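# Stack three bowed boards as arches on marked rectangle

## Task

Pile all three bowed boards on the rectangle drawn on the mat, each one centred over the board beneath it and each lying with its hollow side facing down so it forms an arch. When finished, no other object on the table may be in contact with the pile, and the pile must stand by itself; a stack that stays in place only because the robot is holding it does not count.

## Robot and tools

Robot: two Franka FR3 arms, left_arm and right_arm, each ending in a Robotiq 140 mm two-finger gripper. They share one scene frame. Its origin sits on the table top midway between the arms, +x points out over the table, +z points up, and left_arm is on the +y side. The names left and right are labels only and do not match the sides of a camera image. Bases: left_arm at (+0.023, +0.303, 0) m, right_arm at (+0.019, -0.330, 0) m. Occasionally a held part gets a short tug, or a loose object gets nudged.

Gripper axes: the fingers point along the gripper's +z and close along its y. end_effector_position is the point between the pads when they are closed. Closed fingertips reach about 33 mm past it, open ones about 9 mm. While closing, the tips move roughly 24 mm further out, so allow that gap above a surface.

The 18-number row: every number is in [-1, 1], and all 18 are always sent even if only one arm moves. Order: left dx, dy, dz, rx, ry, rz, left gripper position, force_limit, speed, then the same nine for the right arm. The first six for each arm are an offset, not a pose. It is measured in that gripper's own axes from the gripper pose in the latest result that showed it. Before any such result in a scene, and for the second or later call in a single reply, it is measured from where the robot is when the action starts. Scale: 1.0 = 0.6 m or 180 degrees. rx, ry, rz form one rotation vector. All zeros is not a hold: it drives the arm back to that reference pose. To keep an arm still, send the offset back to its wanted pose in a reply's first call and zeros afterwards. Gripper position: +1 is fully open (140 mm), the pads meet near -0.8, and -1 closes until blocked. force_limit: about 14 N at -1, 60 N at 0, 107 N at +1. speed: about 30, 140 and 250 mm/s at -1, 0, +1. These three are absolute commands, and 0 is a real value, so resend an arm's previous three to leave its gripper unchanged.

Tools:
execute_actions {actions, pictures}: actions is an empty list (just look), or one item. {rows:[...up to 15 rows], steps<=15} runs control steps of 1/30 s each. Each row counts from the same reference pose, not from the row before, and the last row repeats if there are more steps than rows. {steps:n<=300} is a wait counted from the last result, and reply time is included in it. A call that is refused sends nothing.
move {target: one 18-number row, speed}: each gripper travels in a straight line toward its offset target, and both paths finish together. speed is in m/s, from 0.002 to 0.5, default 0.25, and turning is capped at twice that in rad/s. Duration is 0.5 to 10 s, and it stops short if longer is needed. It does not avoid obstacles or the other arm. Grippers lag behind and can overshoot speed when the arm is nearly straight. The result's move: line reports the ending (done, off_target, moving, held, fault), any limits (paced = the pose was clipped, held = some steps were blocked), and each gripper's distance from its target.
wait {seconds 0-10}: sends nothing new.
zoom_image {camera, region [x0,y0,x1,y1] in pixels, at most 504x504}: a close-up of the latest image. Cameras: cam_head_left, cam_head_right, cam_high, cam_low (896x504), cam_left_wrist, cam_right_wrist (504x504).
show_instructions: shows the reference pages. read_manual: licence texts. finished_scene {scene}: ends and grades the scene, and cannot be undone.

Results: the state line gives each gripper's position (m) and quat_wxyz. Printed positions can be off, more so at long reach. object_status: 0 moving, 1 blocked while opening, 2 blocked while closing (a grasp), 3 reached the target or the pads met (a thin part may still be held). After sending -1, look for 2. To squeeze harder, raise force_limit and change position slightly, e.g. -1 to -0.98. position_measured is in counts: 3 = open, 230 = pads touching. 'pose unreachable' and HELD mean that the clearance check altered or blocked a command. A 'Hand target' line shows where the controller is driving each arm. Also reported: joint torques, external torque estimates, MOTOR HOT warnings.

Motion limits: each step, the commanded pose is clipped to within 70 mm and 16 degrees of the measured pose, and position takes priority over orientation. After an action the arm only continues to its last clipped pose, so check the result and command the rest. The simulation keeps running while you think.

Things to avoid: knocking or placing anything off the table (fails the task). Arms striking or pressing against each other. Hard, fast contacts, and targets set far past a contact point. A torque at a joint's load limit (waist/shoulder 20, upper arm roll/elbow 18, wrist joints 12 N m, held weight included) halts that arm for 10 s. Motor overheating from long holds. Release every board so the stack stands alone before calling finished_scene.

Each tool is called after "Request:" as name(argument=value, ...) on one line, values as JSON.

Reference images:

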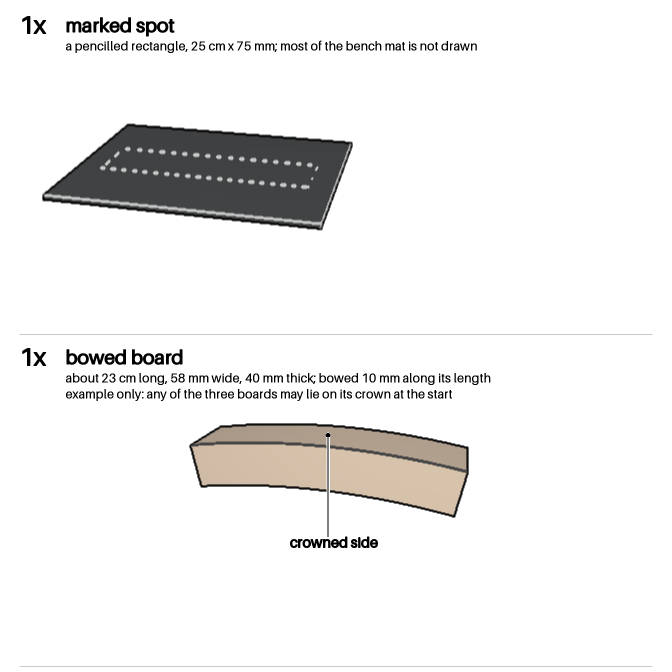

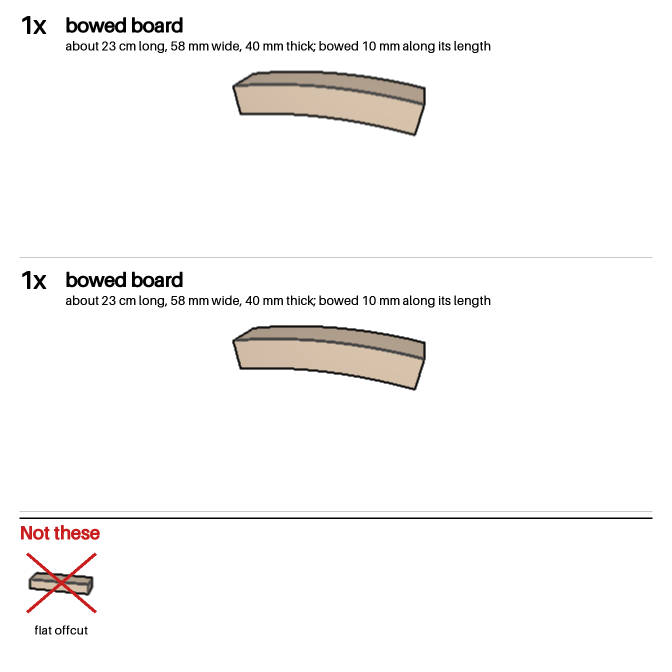

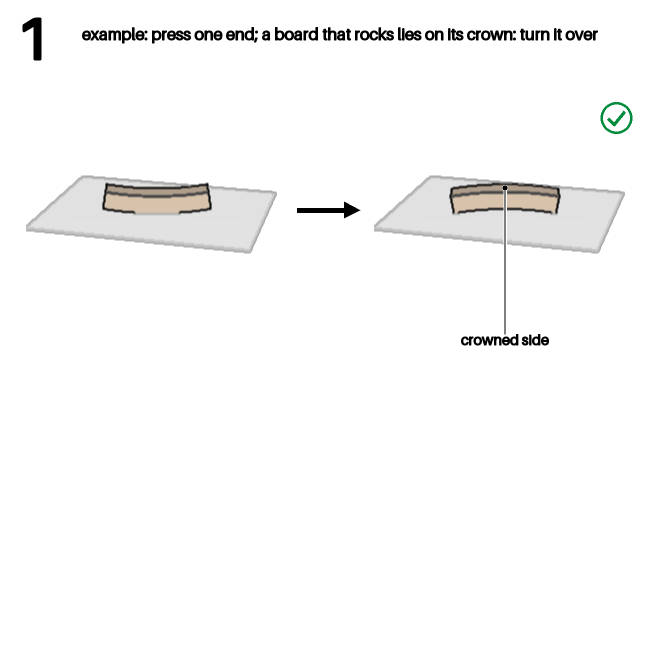

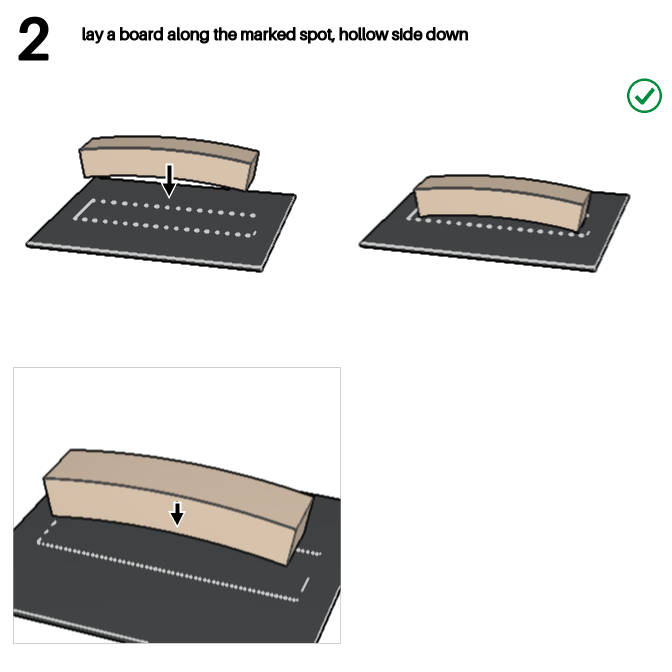

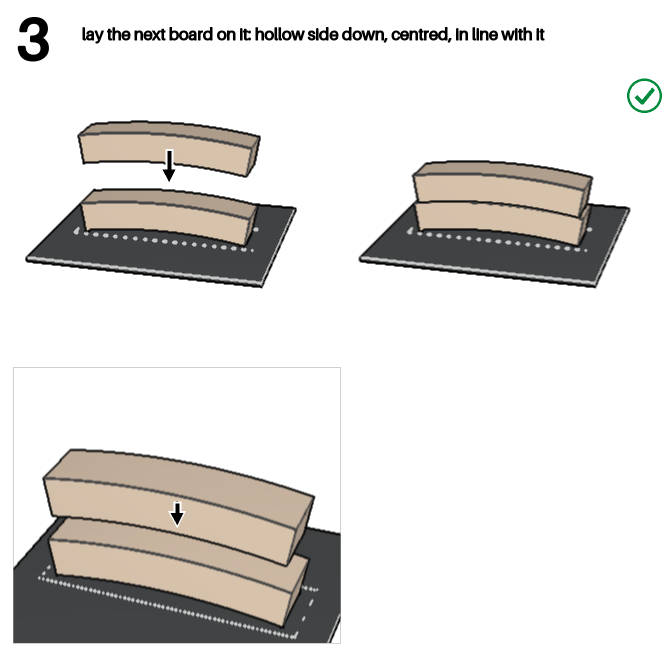

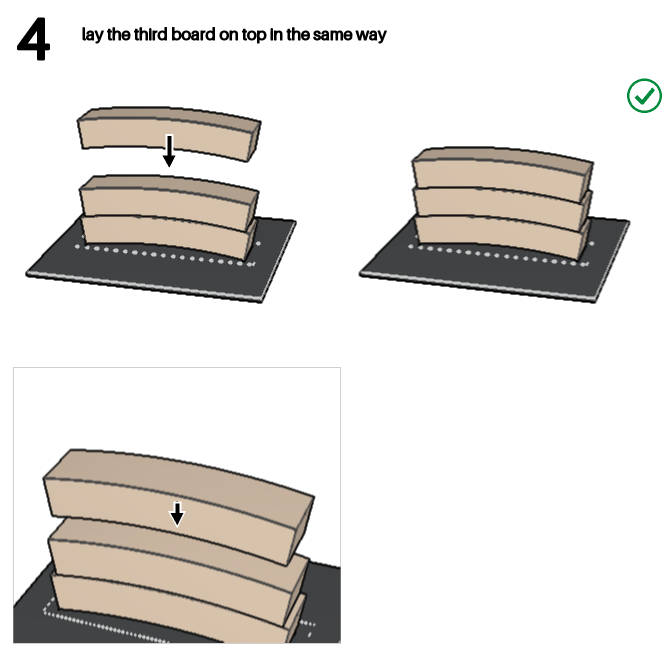

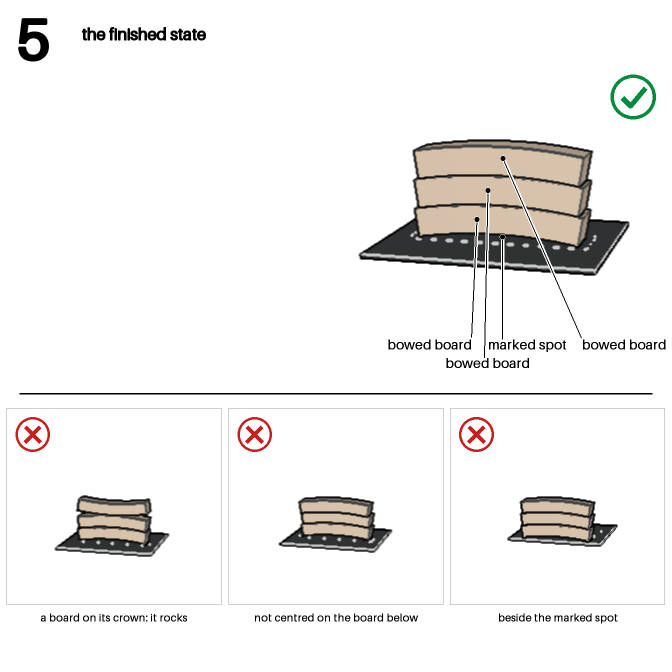

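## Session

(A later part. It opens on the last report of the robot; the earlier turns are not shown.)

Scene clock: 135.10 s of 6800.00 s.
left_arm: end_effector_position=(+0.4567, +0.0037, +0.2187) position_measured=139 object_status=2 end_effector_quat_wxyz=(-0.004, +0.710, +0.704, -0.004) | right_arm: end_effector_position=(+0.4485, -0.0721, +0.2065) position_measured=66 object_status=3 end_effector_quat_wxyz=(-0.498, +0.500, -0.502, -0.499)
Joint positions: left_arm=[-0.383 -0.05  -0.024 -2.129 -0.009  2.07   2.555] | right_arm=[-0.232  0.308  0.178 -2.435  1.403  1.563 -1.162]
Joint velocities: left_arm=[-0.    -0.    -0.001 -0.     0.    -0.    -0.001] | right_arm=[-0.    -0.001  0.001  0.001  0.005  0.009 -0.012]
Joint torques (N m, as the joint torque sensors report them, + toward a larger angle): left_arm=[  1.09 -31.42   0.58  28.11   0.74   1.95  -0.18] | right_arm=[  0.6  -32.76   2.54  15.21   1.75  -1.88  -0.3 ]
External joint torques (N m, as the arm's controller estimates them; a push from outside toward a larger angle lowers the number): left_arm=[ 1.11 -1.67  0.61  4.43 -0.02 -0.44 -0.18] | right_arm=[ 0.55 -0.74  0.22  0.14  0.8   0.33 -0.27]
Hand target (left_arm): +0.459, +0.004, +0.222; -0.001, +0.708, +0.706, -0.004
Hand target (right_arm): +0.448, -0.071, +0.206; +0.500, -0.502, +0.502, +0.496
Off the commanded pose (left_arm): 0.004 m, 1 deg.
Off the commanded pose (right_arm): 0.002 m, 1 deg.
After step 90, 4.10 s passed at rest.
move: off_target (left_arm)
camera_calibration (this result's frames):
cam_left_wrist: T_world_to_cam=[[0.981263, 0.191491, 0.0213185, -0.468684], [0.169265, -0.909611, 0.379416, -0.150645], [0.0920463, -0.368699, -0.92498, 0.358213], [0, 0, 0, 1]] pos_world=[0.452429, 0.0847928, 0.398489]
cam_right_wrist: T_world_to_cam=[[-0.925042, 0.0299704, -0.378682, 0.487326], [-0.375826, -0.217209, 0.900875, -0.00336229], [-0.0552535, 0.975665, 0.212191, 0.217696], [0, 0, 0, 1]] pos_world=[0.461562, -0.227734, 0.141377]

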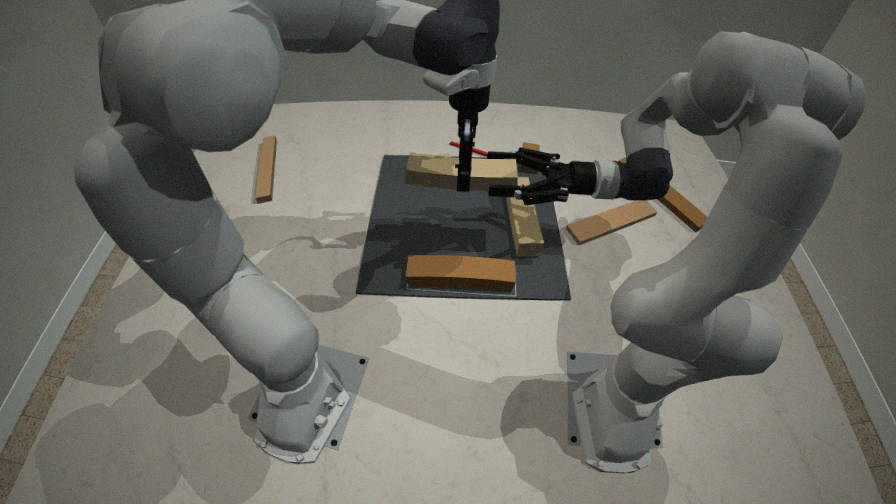

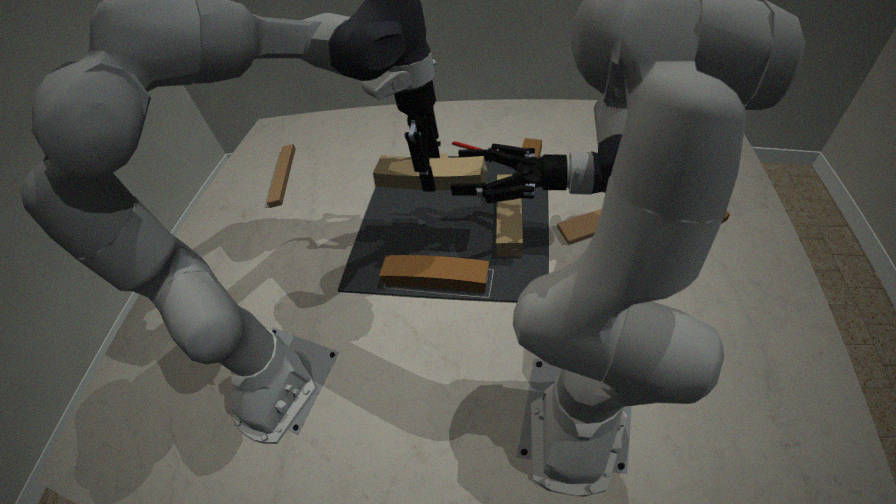

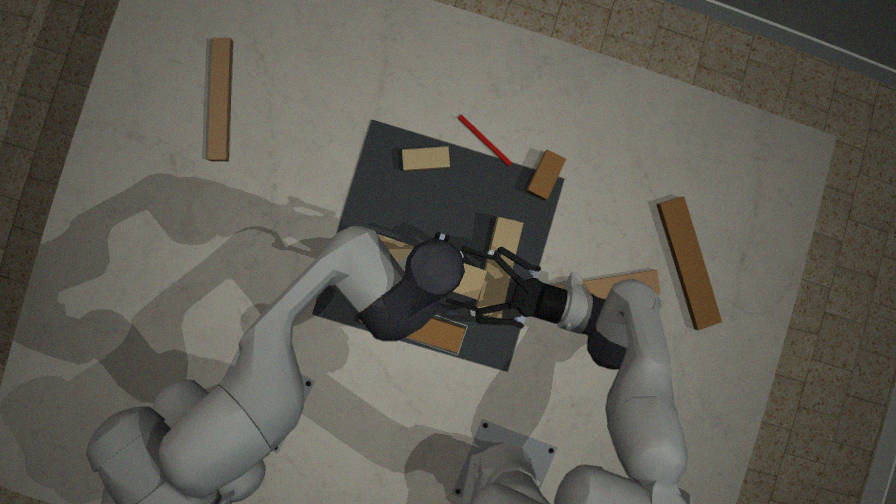

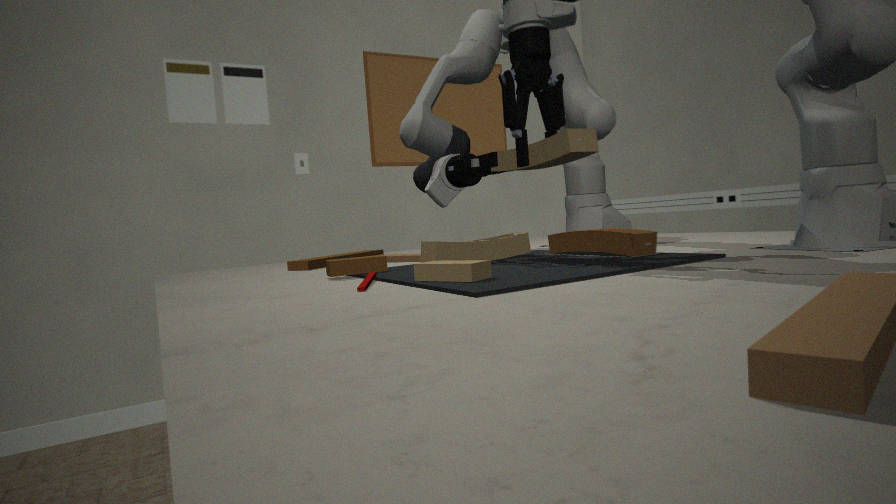

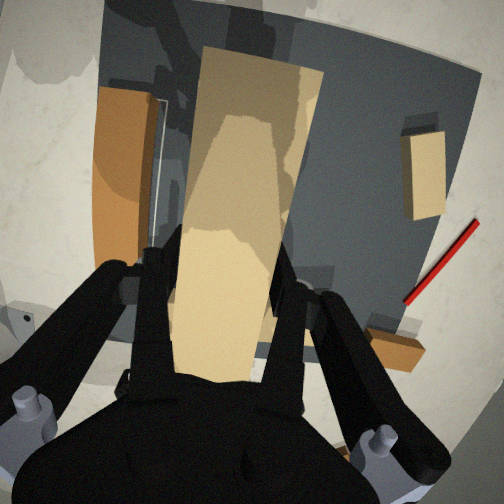

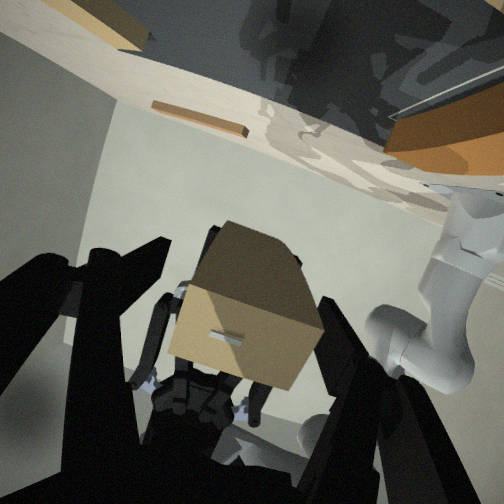

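Shift a bit toward -x, grip, flip.

Request:
move(target=[0,0.004,-0.005,0,0,0,-1,0,0,0,0.009,0.005,0,0,0,-1,0.6,-0.6], speed=0.05)

Request:
execute_actions(actions=[{"rows":[[0,0,0,0,0,0,0.8,0,0,0,0,0,0,0,0,-1,0.6,-0.6]]}], pictures=false)

Request:
move(target=[0,0,-0.02,0,0,0,0.8,0,0,0,0,0,0,0,0.98,-1,0.6,-0.6], speed=0.4)

Scene clock: 143.17 s of 6800.00 s.
left_arm: end_effector_position=(+0.4573, +0.0038, +0.2186) position_measured=139 object_status=2 end_effector_quat_wxyz=(-0.006, +0.709, +0.705, -0.005) | right_arm: end_effector_position=(+0.4447, -0.0712, +0.2060) position_measured=140 object_status=2 end_effector_quat_wxyz=(-0.498, +0.499, -0.504, -0.499)
Joint positions: left_arm=[-0.383 -0.045 -0.024 -2.123 -0.009  2.064  2.552] | right_arm=[-0.232  0.3    0.178 -2.45   1.408  1.565 -1.166]
Joint velocities: left_arm=[ 0.    -0.     0.     0.002 -0.     0.    -0.002] | right_arm=[-0.    -0.001  0.    -0.001 -0.    -0.     0.001]
Joint torques (N m, as the joint torque sensors report them, + toward a larger angle): left_arm=[  0.68 -31.35   0.55  28.3    0.7    1.86   0.39] | right_arm=[  1.15 -32.81   3.35  14.27   1.22  -2.26  -0.22]
External joint torques (N m, as the arm's controller estimates them; a push from outside toward a larger angle lowers the number): left_arm=[ 0.69 -1.36  0.57  4.55 -0.06 -0.53  0.4 ] | right_arm=[ 1.25 -1.24  1.24 -0.63  0.26 -0.04 -0.19]
Hand target (left_arm): +0.459, +0.004, +0.222; -0.004, +0.711, +0.704, -0.004
Hand target (right_arm): +0.443, -0.069, +0.206; +0.498, -0.500, +0.502, +0.499
Off the commanded pose (left_arm): 0.004 m, 0 deg.
Off the commanded pose (right_arm): 0.003 m, 0 deg.
After step 90, 4.23 s passed at rest.
move: off_target (left_arm)
camera_calibration (this result's frames):
cam_left_wrist: T_world_to_cam=[[0.980569, 0.19536, 0.017878, -0.468168], [0.174411, -0.90987, 0.376454, -0.152265], [0.0898108, -0.366021, -0.926263, 0.359373], [0, 0, 0, 1]] pos_world=[0.453352, 0.0844584, 0.398564]
cam_right_wrist: T_world_to_cam=[[-0.926249, 0.0328783, -0.375476, 0.483647], [-0.37342, -0.215348, 0.902321, -0.00537472], [-0.0511912, 0.975984, 0.211743, 0.215014], [0, 0, 0, 1]] pos_world=[0.456978, -0.226909, 0.14092]

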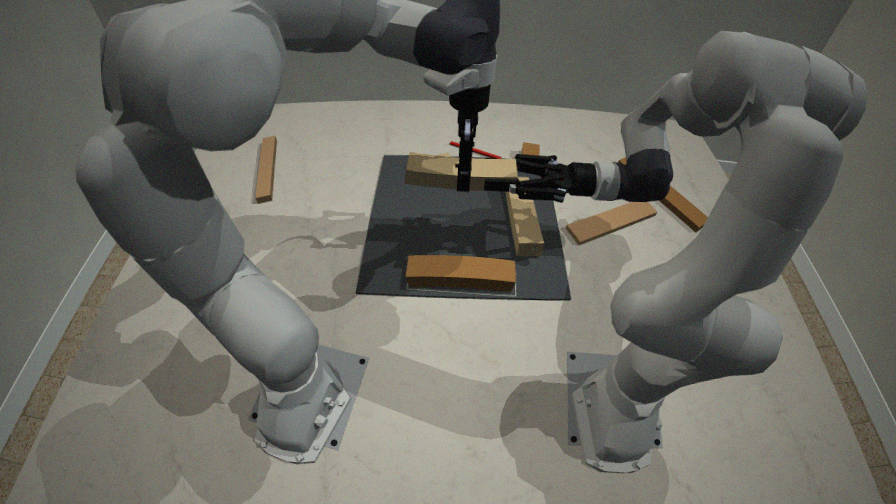

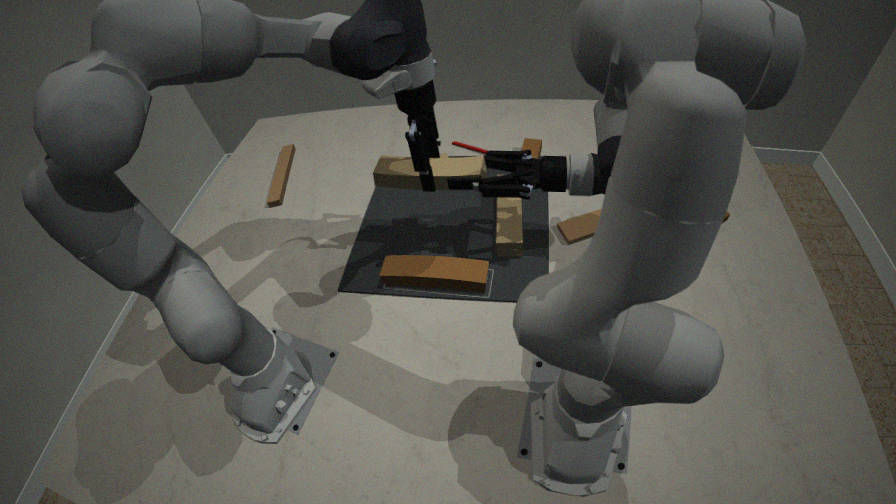

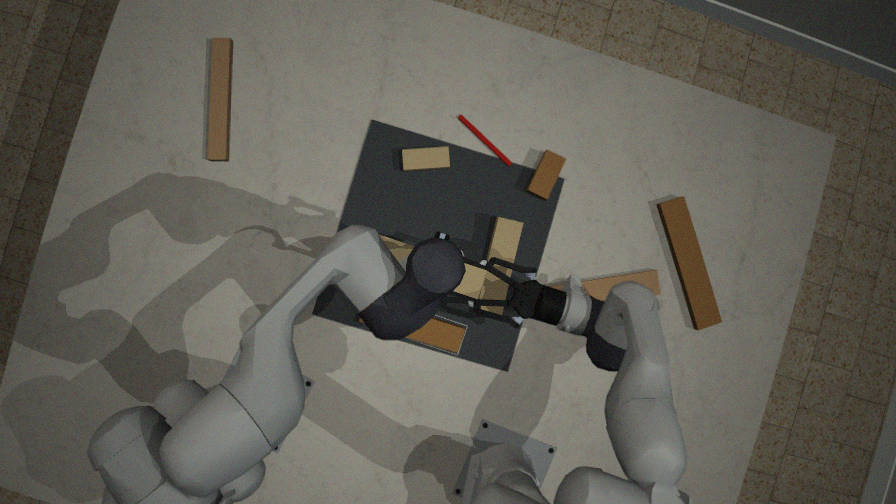

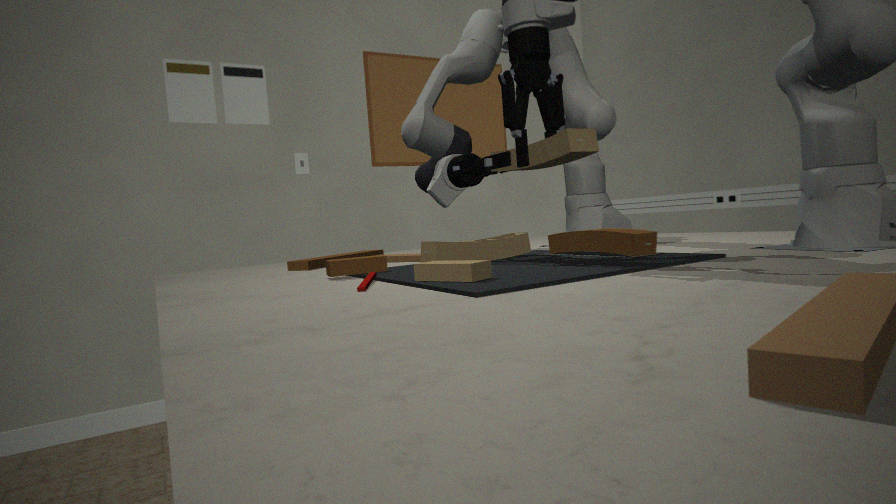

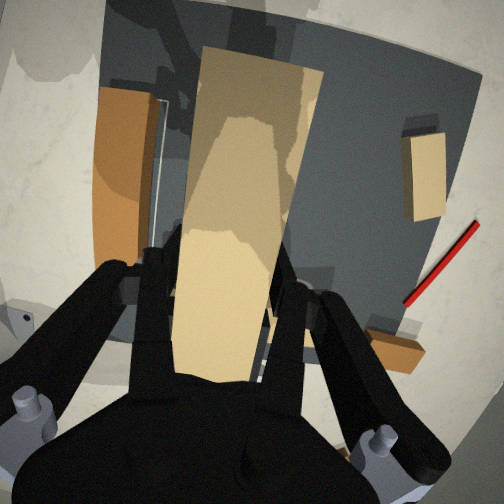

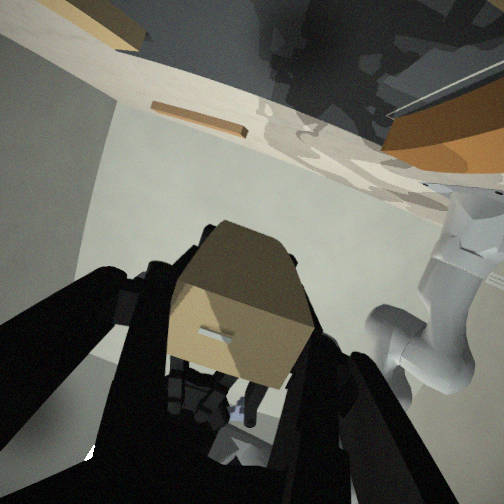

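Scene clock: 143.67 s of 6800.00 s.
left_arm: end_effector_position=(+0.4573, +0.0038, +0.2185) position_measured=35 object_status=0 end_effector_quat_wxyz=(-0.006, +0.709, +0.705, -0.005) | right_arm: end_effector_position=(+0.4454, -0.0718, +0.2038) position_measured=140 object_status=2 end_effector_quat_wxyz=(-0.497, +0.499, -0.506, -0.497)
Joint positions: left_arm=[-0.383 -0.045 -0.024 -2.123 -0.009  2.064  2.552] | right_arm=[-0.232  0.3    0.178 -2.45   1.408  1.572 -1.165]
Joint velocities: left_arm=[ 0.    -0.001  0.     0.     0.001 -0.001  0.   ] | right_arm=[0.001 0.001 0.001 0.    0.    0.003 0.001]
Joint torques (N m, as the joint torque sensors report them, + toward a larger angle): left_arm=[  0.04 -30.34   0.11  25.13   0.64   2.15   0.12] | right_arm=[ -0.87 -31.86   2.48  16.57   0.95  -3.45  -0.06]
External joint torques (N m, as the arm's controller estimates them; a push from outside toward a larger angle lowers the number): left_arm=[-0.07 -0.34  0.01  1.42 -0.13 -0.23  0.12] | right_arm=[-0.98 -0.28  0.17  1.69  0.01 -1.23 -0.03]
Hand target (left_arm): +0.457, +0.004, +0.219; -0.006, +0.709, +0.705, -0.005
Hand target (right_arm): +0.445, -0.071, +0.206; +0.498, -0.499, +0.504, +0.499
Off the commanded pose (left_arm): 0.000 m, 0 deg.
Off the commanded pose (right_arm): 0.002 m, 0 deg.
Steps of this call (steps 1 to 15: all 15 steps of this action). Readings (end_effector_position | what the end effector reports):
1: left_arm (+0.4572, +0.0038, +0.2185) | right_arm (+0.4447, -0.0712, +0.2060) | left_arm position_measured=139 object_status=0 | right_arm position_measured=140 object_status=2
2: left_arm (+0.4572, +0.0038, +0.2184) | right_arm (+0.4448, -0.0713, +0.2057) | left_arm position_measured=139 object_status=0 | right_arm position_measured=140 object_status=2
4: left_arm (+0.4572, +0.0038, +0.2184) | right_arm (+0.4450, -0.0714, +0.2050) | left_arm position_measured=118 object_status=0 | right_arm position_measured=140 object_status=2
8: left_arm (+0.4572, +0.0038, +0.2184) | right_arm (+0.4452, -0.0717, +0.2043) | left_arm position_measured=88 object_status=0 | right_arm position_measured=140 object_status=2
15: the state above

Scene clock: 149.03 s of 6800.00 s.
left_arm: end_effector_position=(+0.4578, +0.0034, +0.2295) position_measured=28 object_status=3 end_effector_quat_wxyz=(-0.006, +0.709, +0.705, -0.005) | right_arm: end_effector_position=(+0.4445, -0.0728, +0.1992) position_measured=140 object_status=2 end_effector_quat_wxyz=(+0.477, -0.492, -0.516, -0.513)
Joint positions: left_arm=[-0.383 -0.054 -0.024 -2.104 -0.009  2.037  2.552] | right_arm=[-0.218  0.304  0.162 -2.455  1.41   1.575  1.899]
Joint velocities: left_arm=[-0.001 -0.     0.001 -0.002  0.    -0.     0.001] | right_arm=[-0.    -0.     0.001  0.001 -0.     0.     0.032]
Joint torques (N m, as the joint torque sensors report them, + toward a larger angle): left_arm=[ -0.01 -30.65   0.15  26.15   0.57   1.59   0.1 ] | right_arm=[  0.05 -33.94   3.01  18.8    0.84  -3.39   0.14]
External joint torques (N m, as the arm's controller estimates them; a push from outside toward a larger angle lowers the number): left_arm=[ 0.04 -0.9   0.21  2.35 -0.19 -0.78  0.1 ] | right_arm=[ 0.04 -2.29  0.89  4.09 -0.07 -1.17  0.11]
Hand target (left_arm): +0.457, +0.004, +0.230; -0.006, +0.709, +0.705, -0.005
Hand target (right_arm): +0.445, -0.072, +0.204; +0.481, -0.491, -0.515, -0.512
Off the commanded pose (left_arm): 0.001 m, 0 deg.
Off the commanded pose (right_arm): 0.005 m, 0 deg.
move: off_target (right_arm); limits=paced
camera_calibration (this result's frames):
cam_left_wrist: T_world_to_cam=[[0.980511, 0.195574, 0.0186727, -0.468923], [0.174257, -0.909638, 0.377084, -0.156882], [0.0907334, -0.366481, -0.925991, 0.368815], [0, 0, 0, 1]] pos_world=[0.453658, 0.0841673, 0.409434]
cam_right_wrist: T_world_to_cam=[[0.899627, 0.0277153, 0.435778, -0.492612], [0.429025, -0.241891, -0.870302, -0.00518148], [0.0812903, 0.969907, -0.229503, 0.246577], [0, 0, 0, 1]] pos_world=[0.425346, -0.226758, 0.266751]

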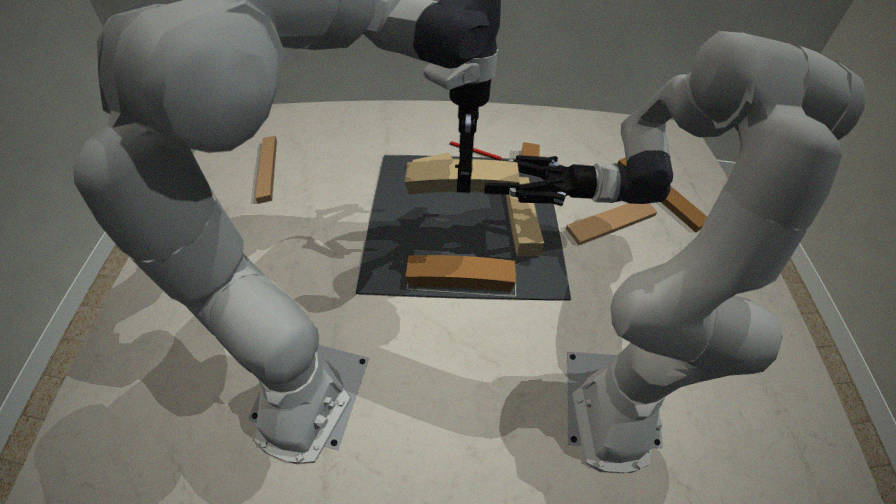

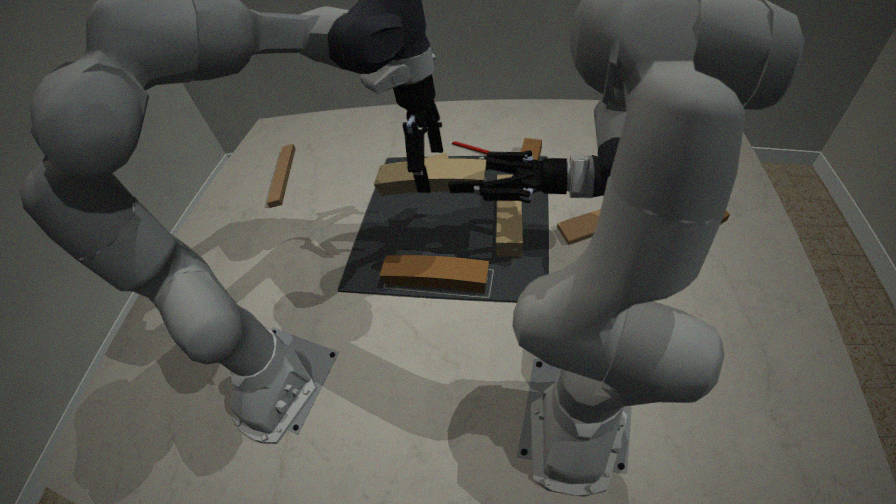

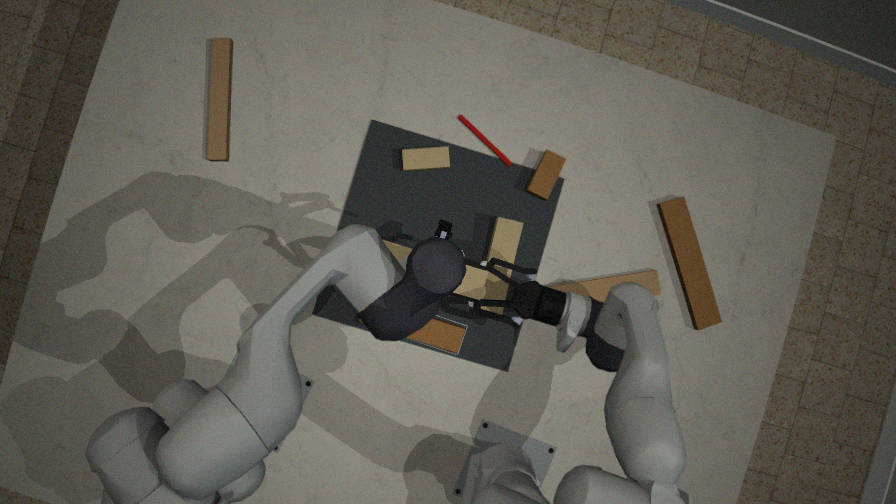

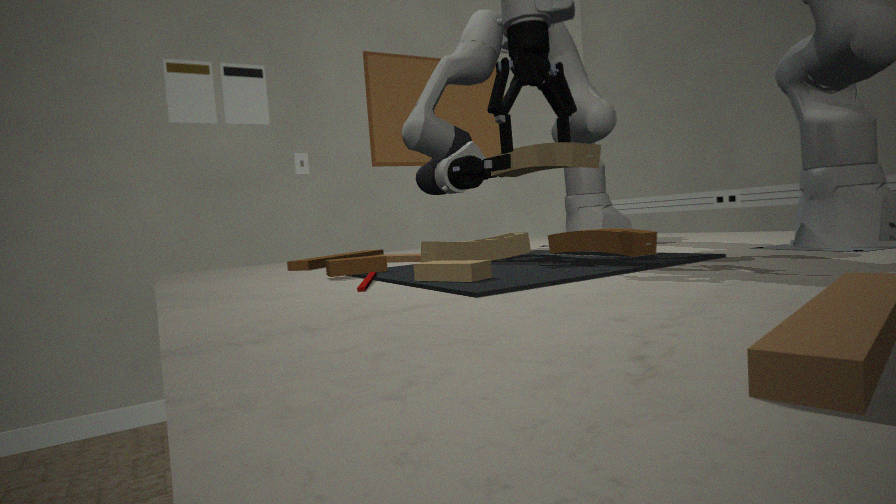

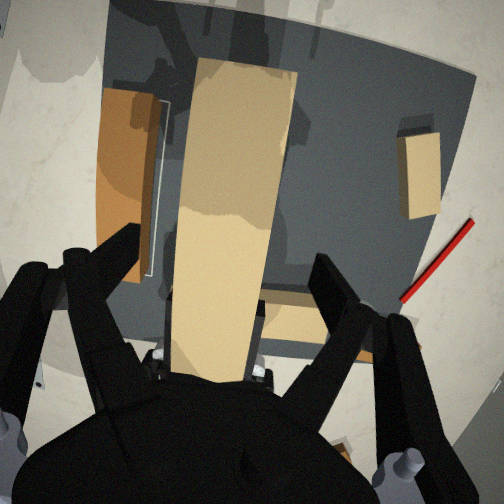

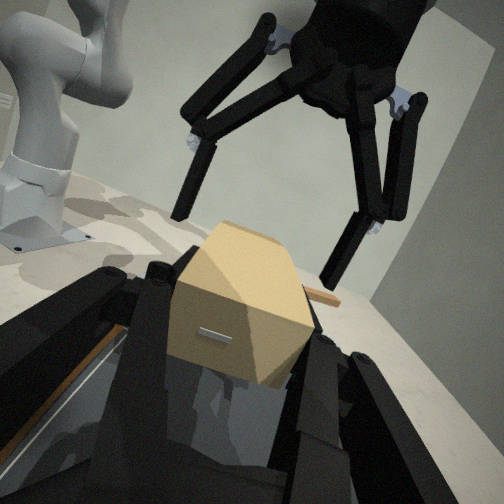

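Request:
move(target=[0,-0.003,0,0,0,0,0.3,0,-0.5,0.018,0,0,0,0.014,0.023,-1,0.6,-0.6], speed=0.05)

Scene clock: 158.73 s of 6800.00 s.
left_arm: end_effector_position=(+0.4567, +0.0041, +0.2294) position_measured=91 object_status=3 end_effector_quat_wxyz=(-0.006, +0.709, +0.705, -0.005) | right_arm: end_effector_position=(+0.4430, -0.0741, +0.2039) position_measured=140 object_status=2 end_effector_quat_wxyz=(+0.501, -0.501, -0.493, -0.505)
Joint positions: left_arm=[-0.383 -0.057 -0.024 -2.107 -0.009  2.037  2.552] | right_arm=[-0.228  0.314  0.162 -2.455  1.411  1.549  1.954]
Joint velocities: left_arm=[ 0.     0.001 -0.    -0.001 -0.001  0.    -0.002] | right_arm=[-0.    -0.001 -0.     0.     0.001 -0.01   0.026]
Joint torques (N m, as the joint torque sensors report them, + toward a larger angle): left_arm=[ -0.52 -30.77  -0.45  24.22   0.56   2.23  -0.03] | right_arm=[ -1.12 -31.53   3.7   17.87   2.3   -4.45   0.22]
External joint torques (N m, as the arm's controller estimates them; a push from outside toward a larger angle lowers the number): left_arm=[-0.52 -1.19 -0.44  0.42 -0.21 -0.14 -0.03] | right_arm=[-1.15  0.23  1.5   3.36  1.38 -2.16  0.19]
Hand target (left_arm): +0.456, +0.003, +0.230; -0.006, +0.709, +0.705, -0.005
Hand target (right_arm): +0.444, -0.073, +0.210; +0.507, -0.499, -0.488, -0.507
Off the commanded pose (left_arm): 0.001 m, 0 deg.
Off the commanded pose (right_arm): 0.006 m, 1 deg.
After step 90, 5.63 s passed at rest.
move: off_target (right_arm)
camera_calibration (this result's frames):
cam_left_wrist: T_world_to_cam=[[0.980519, 0.195571, 0.018276, -0.467974], [0.174445, -0.909796, 0.376616, -0.156015], [0.0902824, -0.366091, -0.926189, 0.369358], [0, 0, 0, 1]] pos_world=[0.452727, 0.0847989, 0.409406]
cam_right_wrist: T_world_to_cam=[[0.925653, 0.0150879, 0.378072, -0.493939], [0.372165, -0.216564, -0.902548, 0.032899], [0.068259, 0.976152, -0.206078, 0.250548], [0, 0, 0, 1]] pos_world=[0.427871, -0.229995, 0.26807]

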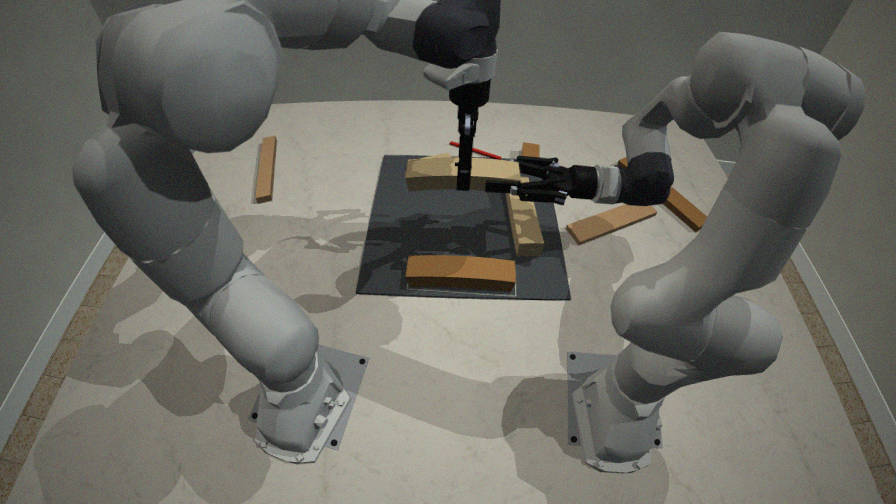

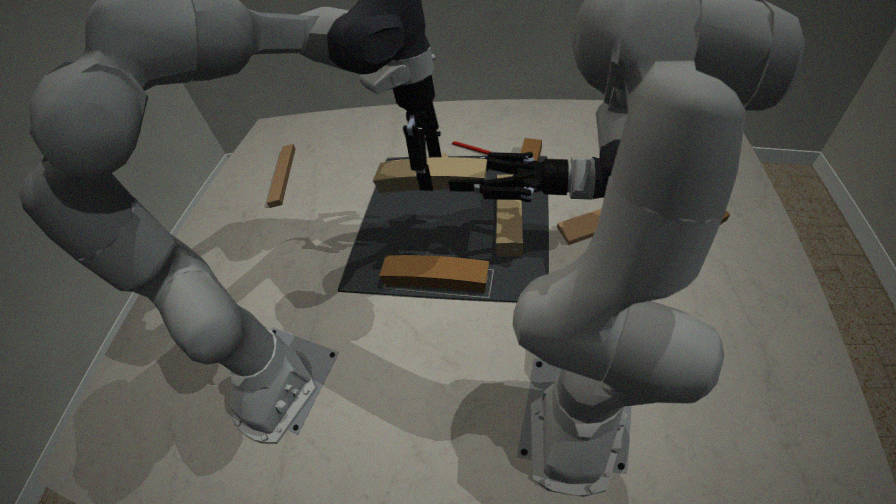

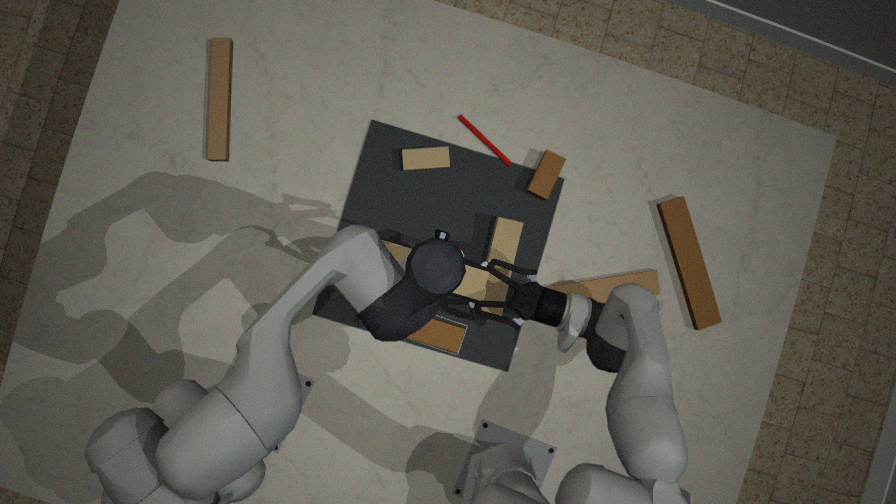

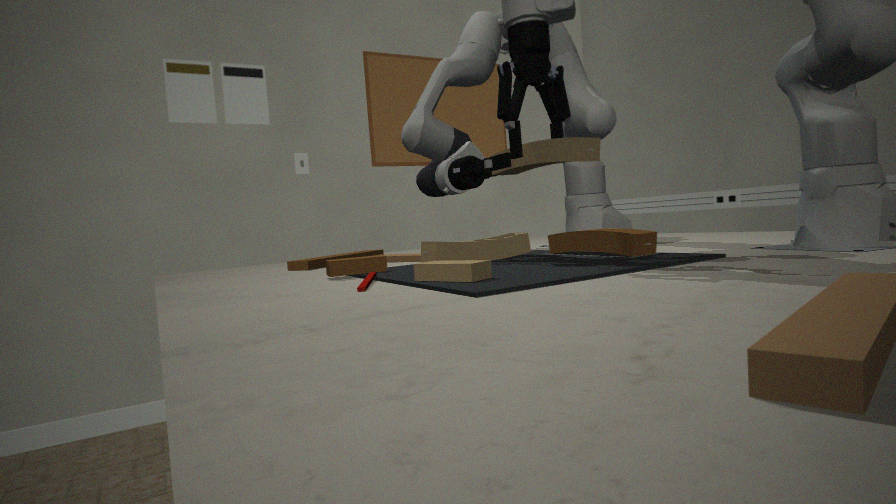

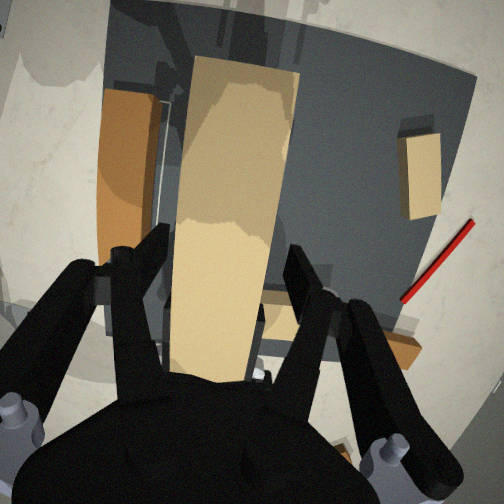

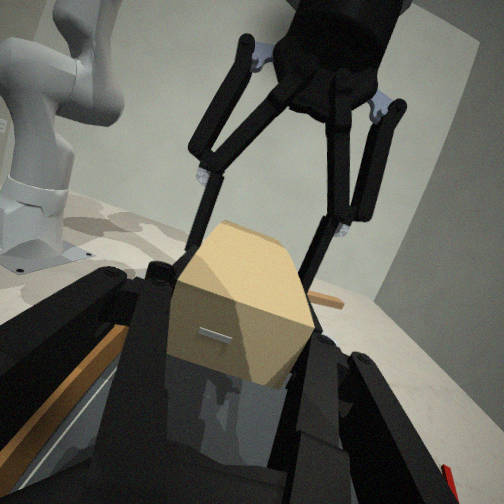

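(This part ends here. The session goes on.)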